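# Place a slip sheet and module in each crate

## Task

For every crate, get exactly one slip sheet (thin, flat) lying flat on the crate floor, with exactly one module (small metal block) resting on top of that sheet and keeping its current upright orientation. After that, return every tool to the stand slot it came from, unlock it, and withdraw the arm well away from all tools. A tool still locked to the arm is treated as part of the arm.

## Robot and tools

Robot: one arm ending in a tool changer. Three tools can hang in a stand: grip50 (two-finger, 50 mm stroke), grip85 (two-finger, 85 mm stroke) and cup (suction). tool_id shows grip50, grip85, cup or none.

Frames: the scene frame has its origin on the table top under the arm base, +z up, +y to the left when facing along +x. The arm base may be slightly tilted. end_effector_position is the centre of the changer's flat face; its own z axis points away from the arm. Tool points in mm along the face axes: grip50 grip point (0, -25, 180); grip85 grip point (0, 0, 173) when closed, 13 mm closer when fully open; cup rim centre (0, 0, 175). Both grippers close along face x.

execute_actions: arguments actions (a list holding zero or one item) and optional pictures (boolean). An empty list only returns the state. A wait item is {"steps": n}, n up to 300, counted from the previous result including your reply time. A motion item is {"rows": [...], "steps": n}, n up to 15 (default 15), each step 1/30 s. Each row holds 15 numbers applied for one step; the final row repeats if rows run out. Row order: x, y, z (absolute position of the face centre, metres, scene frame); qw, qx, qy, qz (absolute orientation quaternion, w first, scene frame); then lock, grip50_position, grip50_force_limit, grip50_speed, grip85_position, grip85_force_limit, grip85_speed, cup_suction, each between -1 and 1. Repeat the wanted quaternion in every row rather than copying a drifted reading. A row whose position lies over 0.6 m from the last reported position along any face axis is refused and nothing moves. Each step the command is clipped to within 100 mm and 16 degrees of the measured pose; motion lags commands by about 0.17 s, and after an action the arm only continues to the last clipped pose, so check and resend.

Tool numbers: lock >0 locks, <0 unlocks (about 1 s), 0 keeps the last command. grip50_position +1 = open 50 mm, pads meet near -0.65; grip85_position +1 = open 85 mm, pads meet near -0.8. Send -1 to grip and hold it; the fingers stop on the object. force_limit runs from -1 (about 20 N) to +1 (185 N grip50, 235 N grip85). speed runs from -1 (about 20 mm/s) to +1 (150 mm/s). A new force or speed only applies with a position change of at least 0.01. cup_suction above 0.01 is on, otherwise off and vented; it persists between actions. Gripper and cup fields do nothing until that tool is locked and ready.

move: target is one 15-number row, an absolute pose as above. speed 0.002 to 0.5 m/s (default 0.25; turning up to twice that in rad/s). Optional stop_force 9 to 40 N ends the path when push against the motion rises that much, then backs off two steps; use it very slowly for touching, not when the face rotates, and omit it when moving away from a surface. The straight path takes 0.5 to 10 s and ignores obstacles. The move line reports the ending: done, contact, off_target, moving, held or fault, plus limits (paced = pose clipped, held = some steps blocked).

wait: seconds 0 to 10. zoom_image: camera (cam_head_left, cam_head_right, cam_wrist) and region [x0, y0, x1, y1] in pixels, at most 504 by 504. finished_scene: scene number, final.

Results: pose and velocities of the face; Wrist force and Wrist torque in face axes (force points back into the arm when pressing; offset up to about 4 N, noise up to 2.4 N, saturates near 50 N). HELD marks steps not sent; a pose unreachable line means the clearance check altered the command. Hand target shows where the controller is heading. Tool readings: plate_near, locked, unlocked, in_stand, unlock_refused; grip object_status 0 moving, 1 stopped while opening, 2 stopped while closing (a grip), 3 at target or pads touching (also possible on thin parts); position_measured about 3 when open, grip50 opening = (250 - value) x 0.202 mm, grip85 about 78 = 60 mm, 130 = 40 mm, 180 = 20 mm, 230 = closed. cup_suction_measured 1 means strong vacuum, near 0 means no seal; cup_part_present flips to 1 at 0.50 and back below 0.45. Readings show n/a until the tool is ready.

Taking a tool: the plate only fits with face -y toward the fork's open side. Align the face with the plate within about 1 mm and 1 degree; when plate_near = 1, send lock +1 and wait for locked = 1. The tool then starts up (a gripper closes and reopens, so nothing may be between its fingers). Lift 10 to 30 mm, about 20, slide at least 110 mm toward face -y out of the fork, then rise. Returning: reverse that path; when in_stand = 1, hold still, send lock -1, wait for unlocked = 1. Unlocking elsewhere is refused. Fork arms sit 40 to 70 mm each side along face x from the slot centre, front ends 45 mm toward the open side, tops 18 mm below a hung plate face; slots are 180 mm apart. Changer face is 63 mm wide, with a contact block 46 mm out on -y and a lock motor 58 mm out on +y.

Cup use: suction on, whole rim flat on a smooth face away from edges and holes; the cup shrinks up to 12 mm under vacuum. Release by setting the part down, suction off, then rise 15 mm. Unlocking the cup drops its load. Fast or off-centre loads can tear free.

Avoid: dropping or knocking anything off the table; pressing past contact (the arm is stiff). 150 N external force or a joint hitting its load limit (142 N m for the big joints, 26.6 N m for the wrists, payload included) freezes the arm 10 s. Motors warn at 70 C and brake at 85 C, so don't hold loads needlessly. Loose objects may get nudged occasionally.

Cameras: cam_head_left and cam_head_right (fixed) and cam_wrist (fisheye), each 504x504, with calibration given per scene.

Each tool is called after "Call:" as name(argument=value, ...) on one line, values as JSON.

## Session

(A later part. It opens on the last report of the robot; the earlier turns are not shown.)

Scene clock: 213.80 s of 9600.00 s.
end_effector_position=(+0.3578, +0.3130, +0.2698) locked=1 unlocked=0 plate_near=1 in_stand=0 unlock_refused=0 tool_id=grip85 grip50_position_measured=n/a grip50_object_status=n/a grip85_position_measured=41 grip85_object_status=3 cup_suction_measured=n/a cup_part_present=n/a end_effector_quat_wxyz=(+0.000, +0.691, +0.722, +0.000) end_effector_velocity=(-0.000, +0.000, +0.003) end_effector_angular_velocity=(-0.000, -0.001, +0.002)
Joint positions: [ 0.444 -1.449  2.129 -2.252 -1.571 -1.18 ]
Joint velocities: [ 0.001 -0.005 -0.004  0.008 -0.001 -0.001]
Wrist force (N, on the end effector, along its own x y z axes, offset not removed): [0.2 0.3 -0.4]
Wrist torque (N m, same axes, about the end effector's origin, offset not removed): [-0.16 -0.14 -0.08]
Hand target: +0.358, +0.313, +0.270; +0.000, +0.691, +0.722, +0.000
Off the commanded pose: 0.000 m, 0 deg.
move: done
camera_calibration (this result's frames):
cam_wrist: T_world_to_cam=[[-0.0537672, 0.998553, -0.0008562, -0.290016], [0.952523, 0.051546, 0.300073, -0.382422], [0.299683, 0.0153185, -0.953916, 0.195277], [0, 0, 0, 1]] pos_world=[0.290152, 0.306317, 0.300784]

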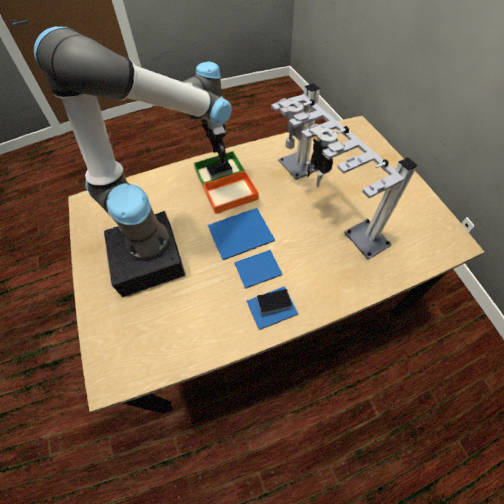

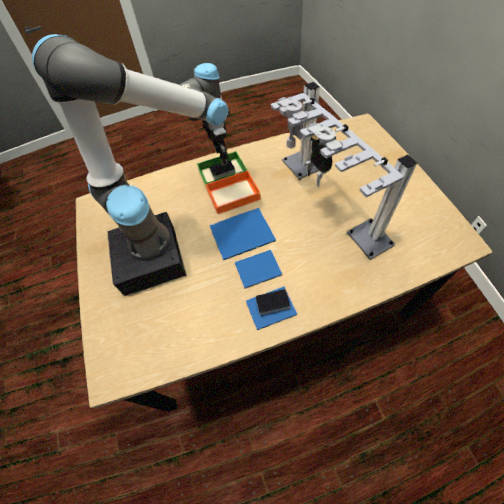

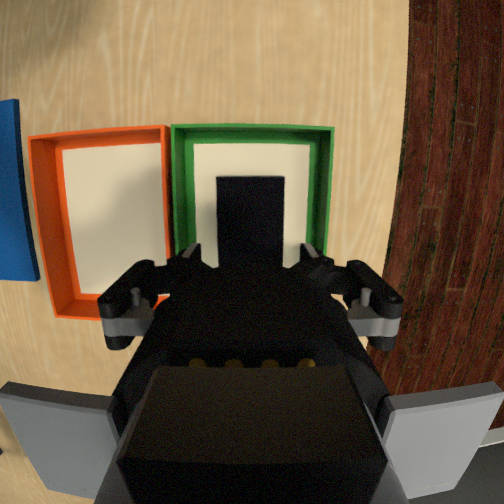

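Call:
move(target=[0.345,-0.1,0.27,0,0.7284,0.6852,0,0,1,0,0,1,-0.3,-0.5,0])

Call:
move(target=[0.335,-0.348,0.27,0,0.7284,0.6852,0,0,1,0,0,1,-0.3,-0.5,0])

Scene clock: 222.50 s of 9600.00 s.
end_effector_position=(+0.3451, -0.1001, +0.2700) locked=1 unlocked=0 plate_near=1 in_stand=0 unlock_refused=0 tool_id=grip85 grip50_position_measured=n/a grip50_object_status=n/a grip85_position_measured=3 grip85_object_status=3 cup_suction_measured=n/a cup_part_present=n/a end_effector_quat_wxyz=(+0.001, +0.728, +0.685, +0.000) end_effector_velocity=(-0.000, -0.003, -0.000) end_effector_angular_velocity=(+0.001, +0.000, -0.001)
Joint positions: [-0.653 -1.746  2.415 -2.242 -1.57  -2.172]
Joint velocities: [-0.007  0.002 -0.002 -0.     0.    -0.007]
Wrist force (N, on the end effector, along its own x y z axes, offset not removed): [0.4 -1.0 -0.6]
Wrist torque (N m, same axes, about the end effector's origin, offset not removed): [-0.33 -0.14 -0.17]
Hand target: +0.345, -0.100, +0.270; +0.001, +0.728, +0.685, +0.000
Off the commanded pose: 0.000 m, 0 deg.
move: done
camera_calibration (this result's frames):
cam_wrist: T_world_to_cam=[[0.0511063, 0.998692, -0.0017294, 0.0859256], [0.952236, -0.0482068, 0.301534, -0.35934], [0.301056, -0.0170571, -0.953454, 0.201797], [0, 0, 0, 1]] pos_world=[0.277033, -0.0996938, 0.300906]

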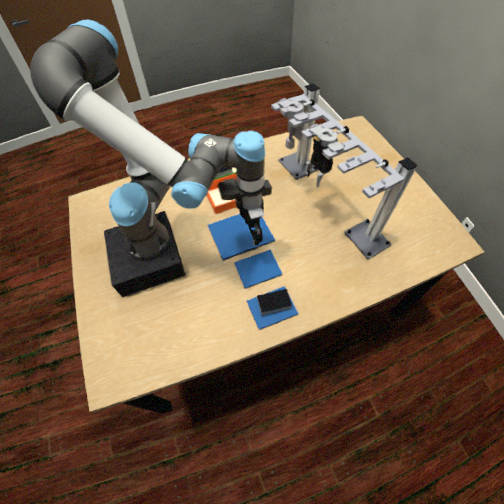

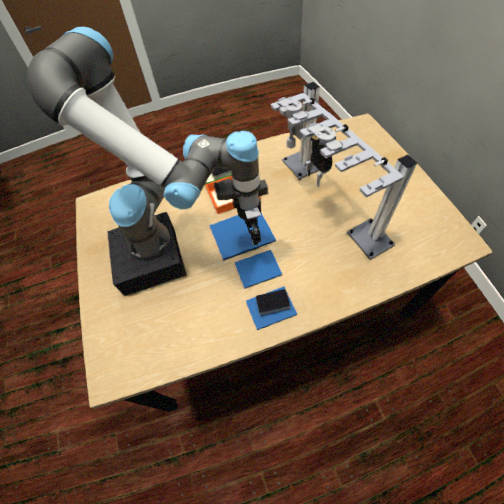

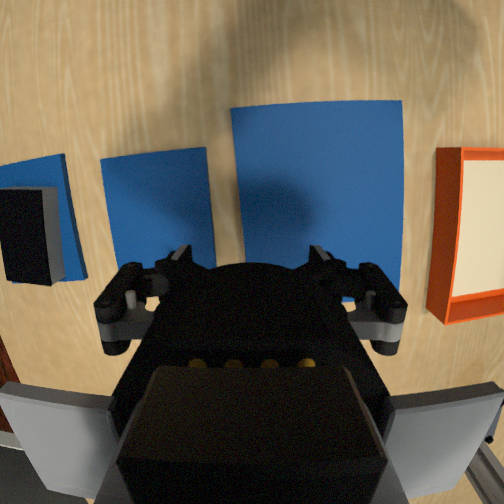

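Scene clock: 224.17 s of 9600.00 s.
end_effector_position=(+0.3348, -0.3478, +0.2701) locked=1 unlocked=0 plate_near=1 in_stand=0 unlock_refused=0 tool_id=grip85 grip50_position_measured=n/a grip50_object_status=n/a grip85_position_measured=3 grip85_object_status=3 cup_suction_measured=n/a cup_part_present=n/a end_effector_quat_wxyz=(+0.000, +0.728, +0.685, -0.000) end_effector_velocity=(+0.000, -0.003, -0.000) end_effector_angular_velocity=(+0.000, -0.000, +0.000)
Joint positions: [-1.075 -1.433  2.11  -2.249 -1.571 -2.594]
Joint velocities: [-0.003  0.006 -0.007  0.001  0.    -0.003]
Wrist force (N, on the end effector, along its own x y z axes, offset not removed): [0.5 -0.8 -1.0]
Wrist torque (N m, same axes, about the end effector's origin, offset not removed): [-0.35 -0.12 0.01]
Hand target: +0.335, -0.348, +0.270; +0.000, +0.728, +0.685, -0.000
Off the commanded pose: 0.000 m, 0 deg.
move: done
camera_calibration (this result's frames):
cam_wrist: T_world_to_cam=[[0.0511026, 0.998692, -0.00161168, 0.333772], [0.952631, -0.0482611, 0.300274, -0.361343], [0.299803, -0.0168801, -0.953852, 0.201342], [0, 0, 0, 1]] pos_world=[0.266807, -0.347376, 0.30109]

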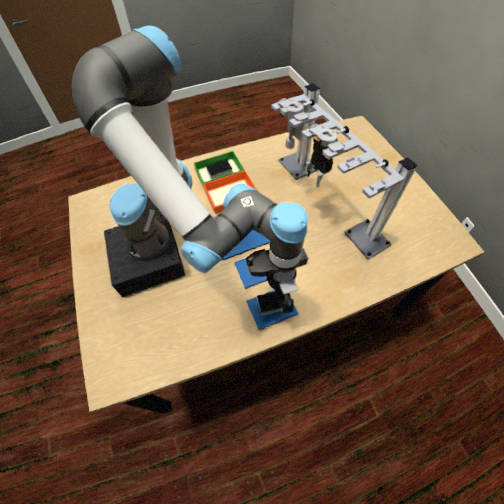

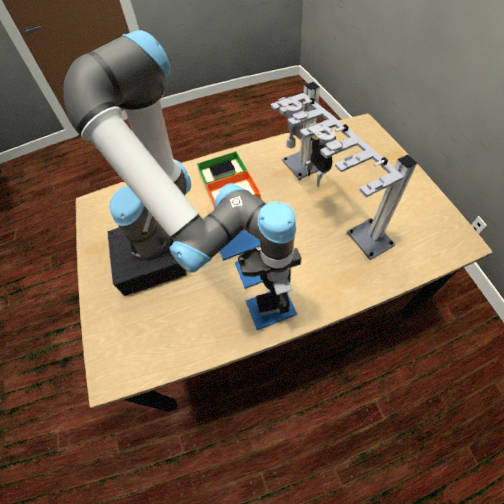

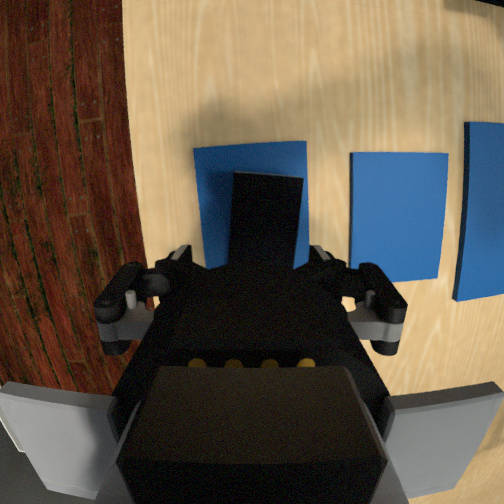

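Call:
move(target=[0.335,-0.338,0.245,0,0.7576,0.6528,0,0,1,0,0,1,-0.3,-0.5,0], speed=0.08)

Scene clock: 227.63 s of 9600.00 s.
end_effector_position=(+0.3350, -0.3382, +0.2453) locked=1 unlocked=0 plate_near=1 in_stand=0 unlock_refused=0 tool_id=grip85 grip50_position_measured=n/a grip50_object_status=n/a grip85_position_measured=3 grip85_object_status=3 cup_suction_measured=n/a cup_part_present=n/a end_effector_quat_wxyz=(-0.000, +0.757, +0.653, +0.000) end_effector_velocity=(+0.000, +0.001, -0.003) end_effector_angular_velocity=(+0.001, +0.000, -0.009)
Joint positions: [-1.065 -1.402  2.156 -2.324 -1.57  -2.498]
Joint velocities: [ 0.001  0.005  0.005 -0.009 -0.     0.01 ]
Wrist force (N, on the end effector, along its own x y z axes, offset not removed): [0.9 0.0 -0.1]
Wrist torque (N m, same axes, about the end effector's origin, offset not removed): [-0.07 -0.13 -0.04]
Hand target: +0.335, -0.338, +0.245; -0.000, +0.758, +0.653, +0.000
Off the commanded pose: 0.000 m, 0 deg.
move: done
camera_calibration (this result's frames):
cam_wrist: T_world_to_cam=[[0.136732, 0.990608, -0.000741185, 0.292431], [0.944994, -0.130212, 0.30005, -0.378731], [0.297136, -0.041727, -0.953923, 0.170328], [0, 0, 0, 1]] pos_world=[0.267304, -0.331892, 0.276335]

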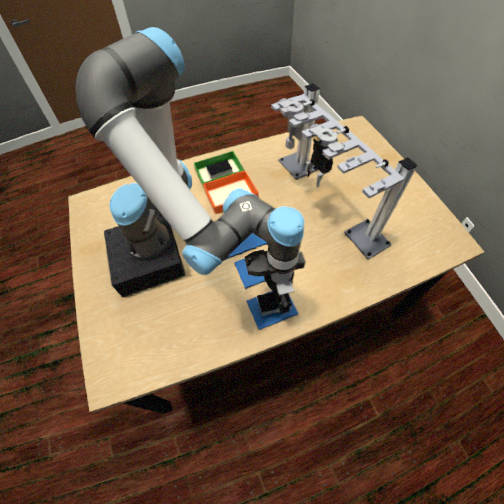

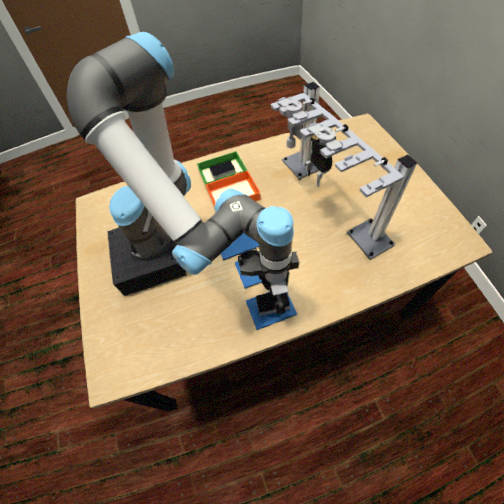

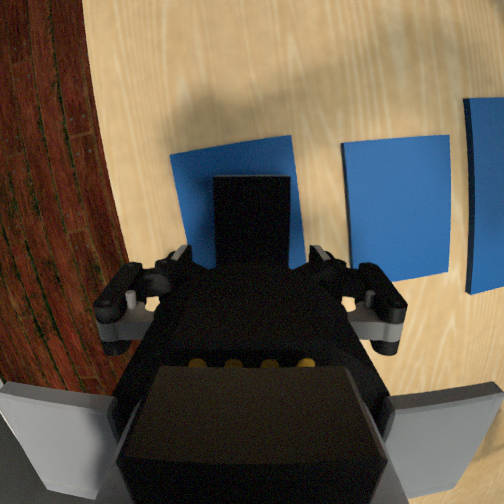

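Call:
move(target=[0.335,-0.3375,0.1993,0,0.7576,0.6528,0,0,1,0,0,1,-0.3,-0.5,0], speed=0.08)

Call:
move(target=[0.335,-0.3375,0.2005,0,0.7576,0.6528,0,0,1,0,0,-1,-0.3,-0.5,0], speed=0.002)

Call:
move(target=[0.335,-0.3375,0.27,0,0.7576,0.6528,0,0,1,0,0,-1,-0.3,-0.5,0], speed=0.1)

Call:
move(target=[0.363,0.171,0.27,0,0.6978,0.7163,0,0,1,0,0,-1,-0.3,-0.5,0], speed=0.2)

Call:
move(target=[0.363,0.171,0.200,0,0.6978,0.7163,0,0,1,0,0,-1,-0.3,-0.5,0], speed=0.08)

Call:
move(target=[0.363,0.171,0.19,0,0.6978,0.7163,0,0,1,0,0,-1,-0.3,-0.5,0], speed=0.003, stop_force=9)

Scene clock: 238.13 s of 9600.00 s.
end_effector_position=(+0.3350, -0.3375, +0.1996) locked=1 unlocked=0 plate_near=1 in_stand=0 unlock_refused=0 tool_id=grip85 grip50_position_measured=n/a grip50_object_status=n/a grip85_position_measured=3 grip85_object_status=3 cup_suction_measured=n/a cup_part_present=n/a end_effector_quat_wxyz=(-0.000, +0.758, +0.653, +0.000) end_effector_velocity=(-0.000, -0.000, -0.003) end_effector_angular_velocity=(+0.001, -0.000, -0.001)
Joint positions: [-1.064 -1.307  2.2   -2.464 -1.571 -2.496]
Joint velocities: [-0.001  0.007  0.001 -0.008  0.001 -0.   ]
Wrist force (N, on the end effector, along its own x y z axes, offset not removed): [2.1 1.4 -0.5]
Wrist torque (N m, same axes, about the end effector's origin, offset not removed): [-0.11 -0.25 -0.10]
Hand target: +0.335, -0.338, +0.199; -0.000, +0.758, +0.653, +0.000
Off the commanded pose: 0.000 m, 0 deg.
move: done
camera_calibration (this result's frames):
cam_wrist: T_world_to_cam=[[0.137895, 0.990447, -0.000836406, 0.291373], [0.944875, -0.131297, 0.299955, -0.365232], [0.296979, -0.0421525, -0.953953, 0.126668], [0, 0, 0, 1]] pos_world=[0.267302, -0.331204, 0.230632]

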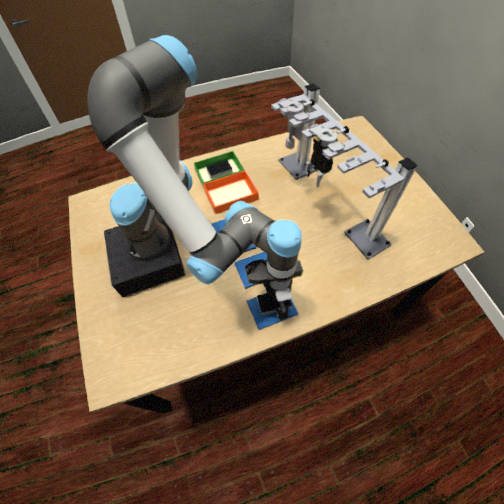

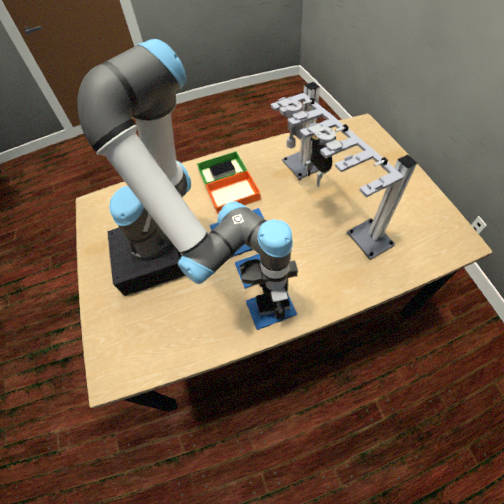

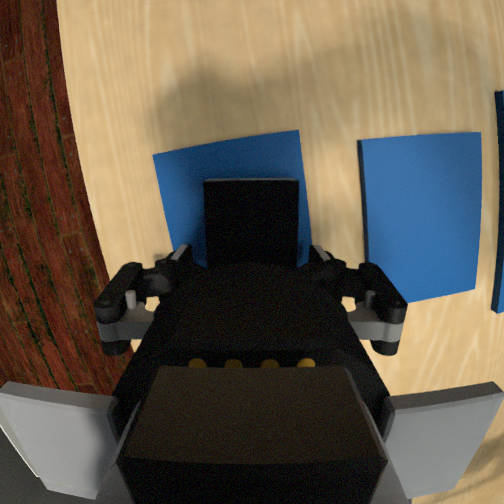

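Scene clock: 239.00 s of 9600.00 s.
end_effector_position=(+0.3350, -0.3375, +0.2005) locked=1 unlocked=0 plate_near=1 in_stand=0 unlock_refused=0 tool_id=grip85 grip50_position_measured=n/a grip50_object_status=n/a grip85_position_measured=80 grip85_object_status=2 cup_suction_measured=n/a cup_part_present=n/a end_effector_quat_wxyz=(+0.000, +0.758, +0.653, -0.000) end_effector_velocity=(-0.000, -0.000, +0.000) end_effector_angular_velocity=(+0.000, -0.000, -0.001)
Joint positions: [-1.064 -1.309  2.199 -2.461 -1.571 -2.496]
Joint velocities: [-0. -0. -0.  0.  0.  0.]
Wrist force (N, on the end effector, along its own x y z axes, offset not removed): [0.3 1.5 -8.7]
Wrist torque (N m, same axes, about the end effector's origin, offset not removed): [-0.29 -0.25 -0.14]
Hand target: +0.335, -0.337, +0.201; +0.000, +0.758, +0.653, +0.000
Off the commanded pose: 0.000 m, 0 deg.
move: done
camera_calibration (this result's frames):
cam_wrist: T_world_to_cam=[[0.137881, 0.990448, -0.000935492, 0.291365], [0.944859, -0.131251, 0.300024, -0.365487], [0.297036, -0.0422517, -0.953931, 0.127475], [0, 0, 0, 1]] pos_world=[0.267295, -0.331167, 0.23153]

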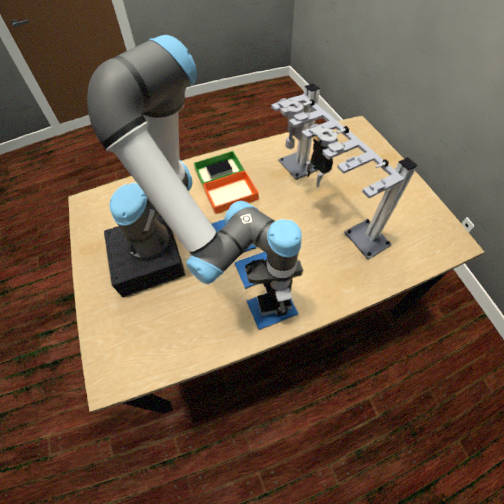

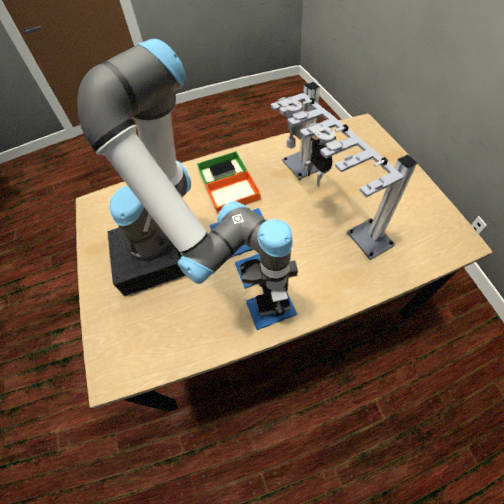

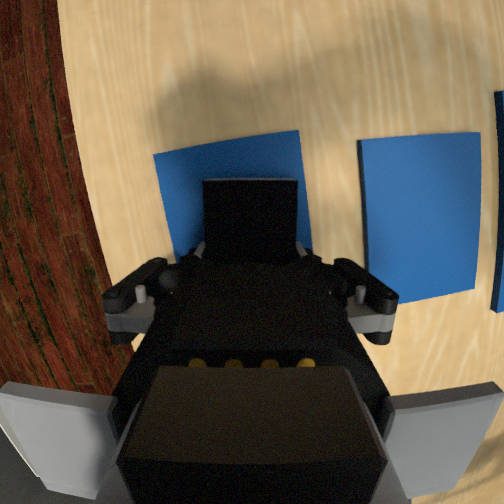

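Scene clock: 240.23 s of 9600.00 s.
end_effector_position=(+0.3350, -0.3373, +0.2698) locked=1 unlocked=0 plate_near=1 in_stand=0 unlock_refused=0 tool_id=grip85 grip50_position_measured=n/a grip50_object_status=n/a grip85_position_measured=80 grip85_object_status=2 cup_suction_measured=n/a cup_part_present=n/a end_effector_quat_wxyz=(+0.000, +0.758, +0.653, -0.000) end_effector_velocity=(+0.000, -0.000, +0.003) end_effector_angular_velocity=(+0.001, -0.001, +0.001)
Joint positions: [-1.064 -1.449  2.129 -2.252 -1.571 -2.496]
Joint velocities: [-0.    -0.004 -0.004  0.008  0.001 -0.001]
Wrist force (N, on the end effector, along its own x y z axes, offset not removed): [0.7 0.1 -0.1]
Wrist torque (N m, same axes, about the end effector's origin, offset not removed): [-0.18 -0.20 -0.14]
Hand target: +0.335, -0.337, +0.270; +0.000, +0.758, +0.653, -0.000
Off the commanded pose: 0.000 m, 0 deg.
move: done
camera_calibration (this result's frames):
cam_wrist: T_world_to_cam=[[0.137805, 0.990459, -0.000955852, 0.291299], [0.944865, -0.131171, 0.300039, -0.386225], [0.297051, -0.0422498, -0.953927, 0.193547], [0, 0, 0, 1]] pos_world=[0.267295, -0.331004, 0.300791]

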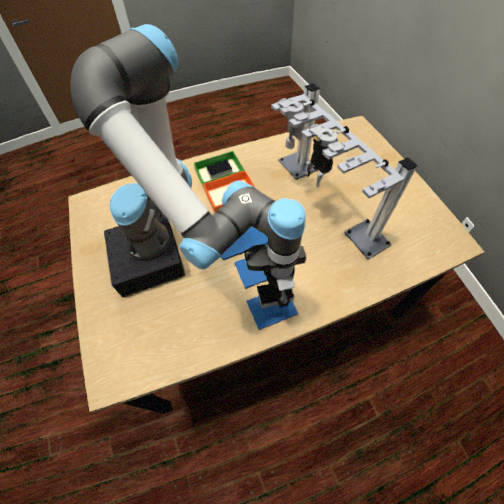

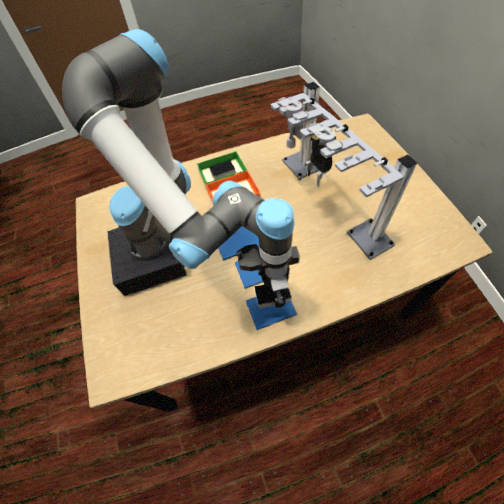

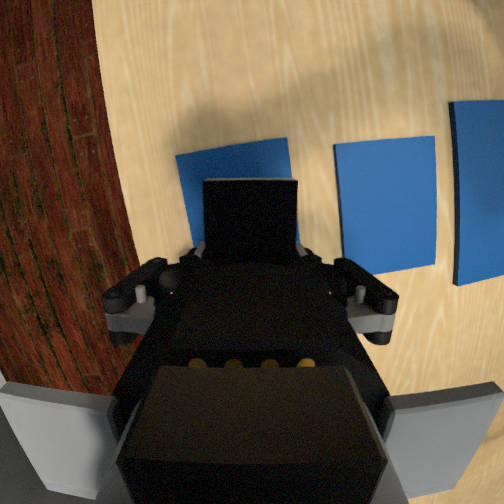

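Scene clock: 243.43 s of 9600.00 s.
end_effector_position=(+0.3630, +0.1712, +0.2700) locked=1 unlocked=0 plate_near=1 in_stand=0 unlock_refused=0 tool_id=grip85 grip50_position_measured=n/a grip50_object_status=n/a grip85_position_measured=80 grip85_object_status=2 cup_suction_measured=n/a cup_part_present=n/a end_effector_quat_wxyz=(-0.001, +0.698, +0.716, +0.000) end_effector_velocity=(+0.001, +0.003, -0.000) end_effector_angular_velocity=(-0.002, +0.000, +0.001)
Joint positions: [ 0.111 -1.628  2.315 -2.258 -1.569 -1.495]
Joint velocities: [ 0.008  0.005 -0.004 -0.    -0.002  0.007]
Wrist force (N, on the end effector, along its own x y z axes, offset not removed): [0.9 -0.9 0.9]
Wrist torque (N m, same axes, about the end effector's origin, offset not removed): [-0.25 -0.22 -0.11]
Hand target: +0.363, +0.172, +0.270; -0.001, +0.698, +0.716, +0.000
Off the commanded pose: 0.000 m, 0 deg.
move: done
camera_calibration (this result's frames):
cam_wrist: T_world_to_cam=[[-0.0361466, 0.999346, 0.000704761, -0.15508], [0.95368, 0.0342841, 0.298862, -0.377246], [0.298643, 0.011475, -0.954296, 0.197263], [0, 0, 0, 1]] pos_world=[0.295255, 0.165649, 0.301102]

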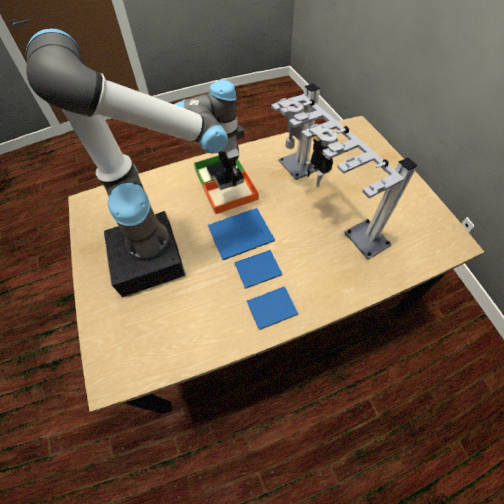

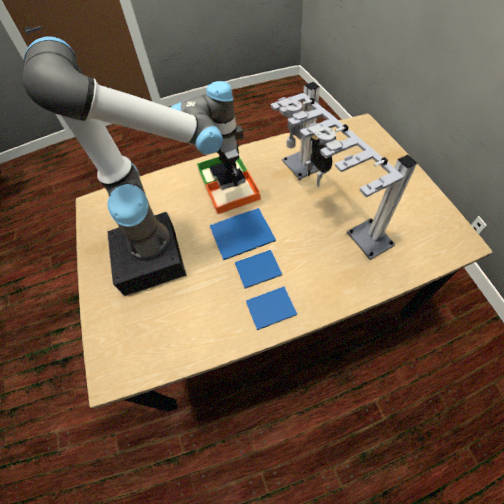

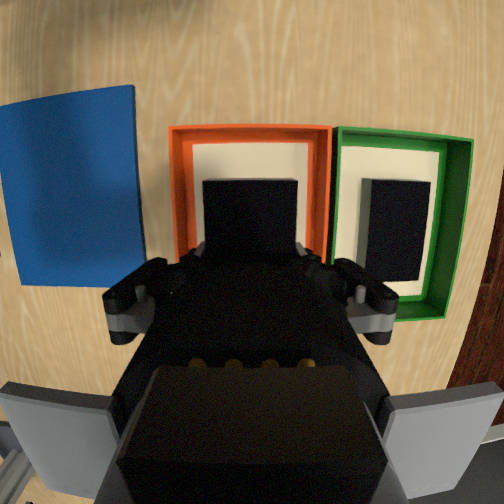

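Scene clock: 244.80 s of 9600.00 s.
end_effector_position=(+0.3631, +0.1709, +0.2003) locked=1 unlocked=0 plate_near=1 in_stand=0 unlock_refused=0 tool_id=grip85 grip50_position_measured=n/a grip50_object_status=n/a grip85_position_measured=80 grip85_object_status=2 cup_suction_measured=n/a cup_part_present=n/a end_effector_quat_wxyz=(-0.000, +0.698, +0.716, -0.000) end_effector_velocity=(+0.000, +0.001, -0.002) end_effector_angular_velocity=(+0.001, -0.003, +0.000)
Joint positions: [ 0.111 -1.459  2.399 -2.511 -1.571 -1.495]
Joint velocities: [ 0.002  0.008  0.002 -0.013  0.     0.001]
Wrist force (N, on the end effector, along its own x y z axes, offset not removed): [2.2 -0.3 0.9]
Wrist torque (N m, same axes, about the end effector's origin, offset not removed): [-0.20 -0.21 -0.07]
Hand target: +0.363, +0.171, +0.200; -0.000, +0.698, +0.716, -0.000
Off the commanded pose: 0.000 m, 0 deg.
move: done
camera_calibration (this result's frames):
cam_wrist: T_world_to_cam=[[-0.036047, 0.99935, -0.000882233, -0.154484], [0.953347, 0.0346524, 0.29988, -0.356645], [0.299716, 0.0099687, -0.953976, 0.130512], [0, 0, 0, 1]] pos_world=[0.295321, 0.165441, 0.23132]

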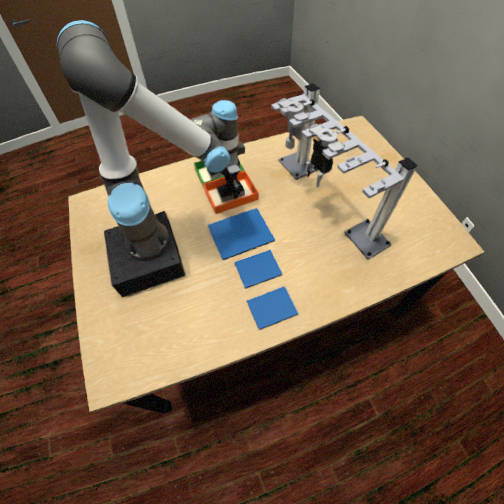

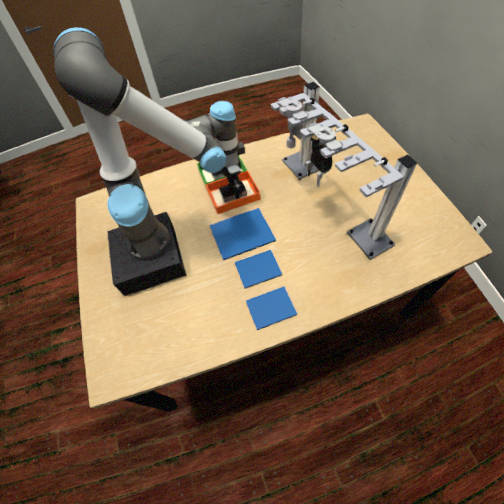

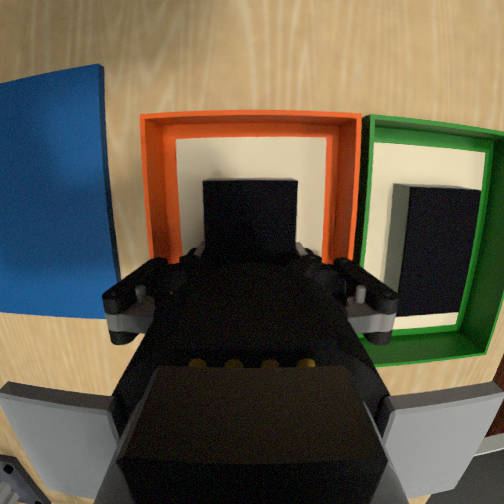

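Scene clock: 246.87 s of 9600.00 s.
end_effector_position=(+0.3631, +0.1710, +0.1952) locked=1 unlocked=0 plate_near=1 in_stand=0 unlock_refused=0 tool_id=grip85 grip50_position_measured=n/a grip50_object_status=n/a grip85_position_measured=80 grip85_object_status=2 cup_suction_measured=n/a cup_part_present=n/a end_effector_quat_wxyz=(+0.000, +0.698, +0.716, +0.000) end_effector_velocity=(-0.001, -0.000, +0.000) end_effector_angular_velocity=(-0.000, +0.003, -0.001)
Joint positions: [ 0.111 -1.444  2.404 -2.53  -1.571 -1.495]
Joint velocities: [-0.001 -0.003  0.     0.005  0.     0.   ]
Wrist force (N, on the end effector, along its own x y z axes, offset not removed): [3.6 0.2 -20.9]
Wrist torque (N m, same axes, about the end effector's origin, offset not removed): [-0.20 0.06 0.01]
Hand target: +0.363, +0.171, +0.195; -0.000, +0.698, +0.716, -0.000
Off the commanded pose: 0.005 m, 0 deg.
move: contact
camera_calibration (this result's frames):
cam_wrist: T_world_to_cam=[[-0.0361192, 0.999347, -0.000876837, -0.154498], [0.953288, 0.0347178, 0.300062, -0.355134], [0.299896, 0.0100021, -0.953919, 0.125585], [0, 0, 0, 1]] pos_world=[0.295302, 0.165471, 0.226224]

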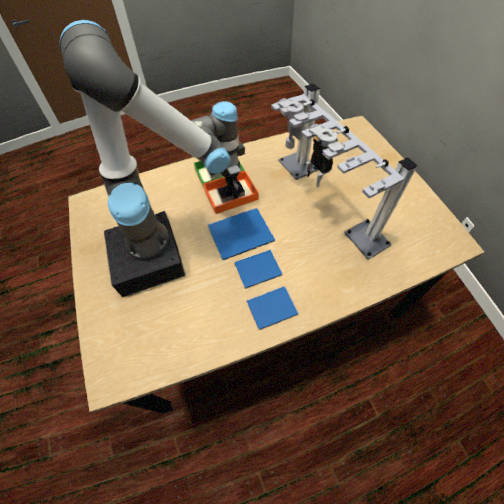

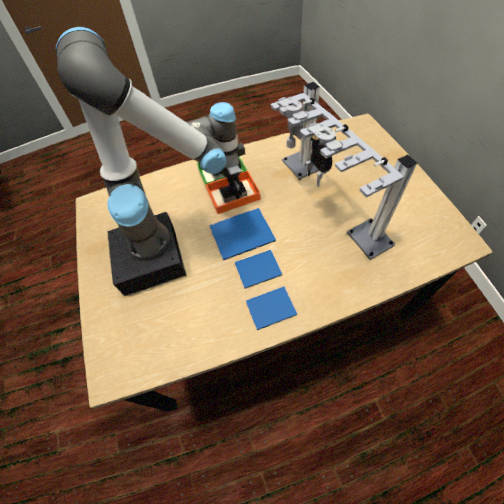

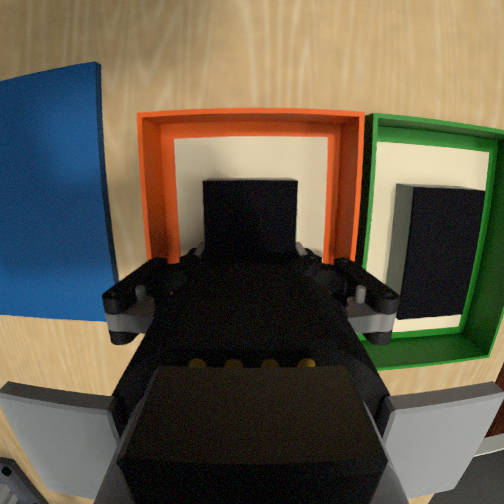

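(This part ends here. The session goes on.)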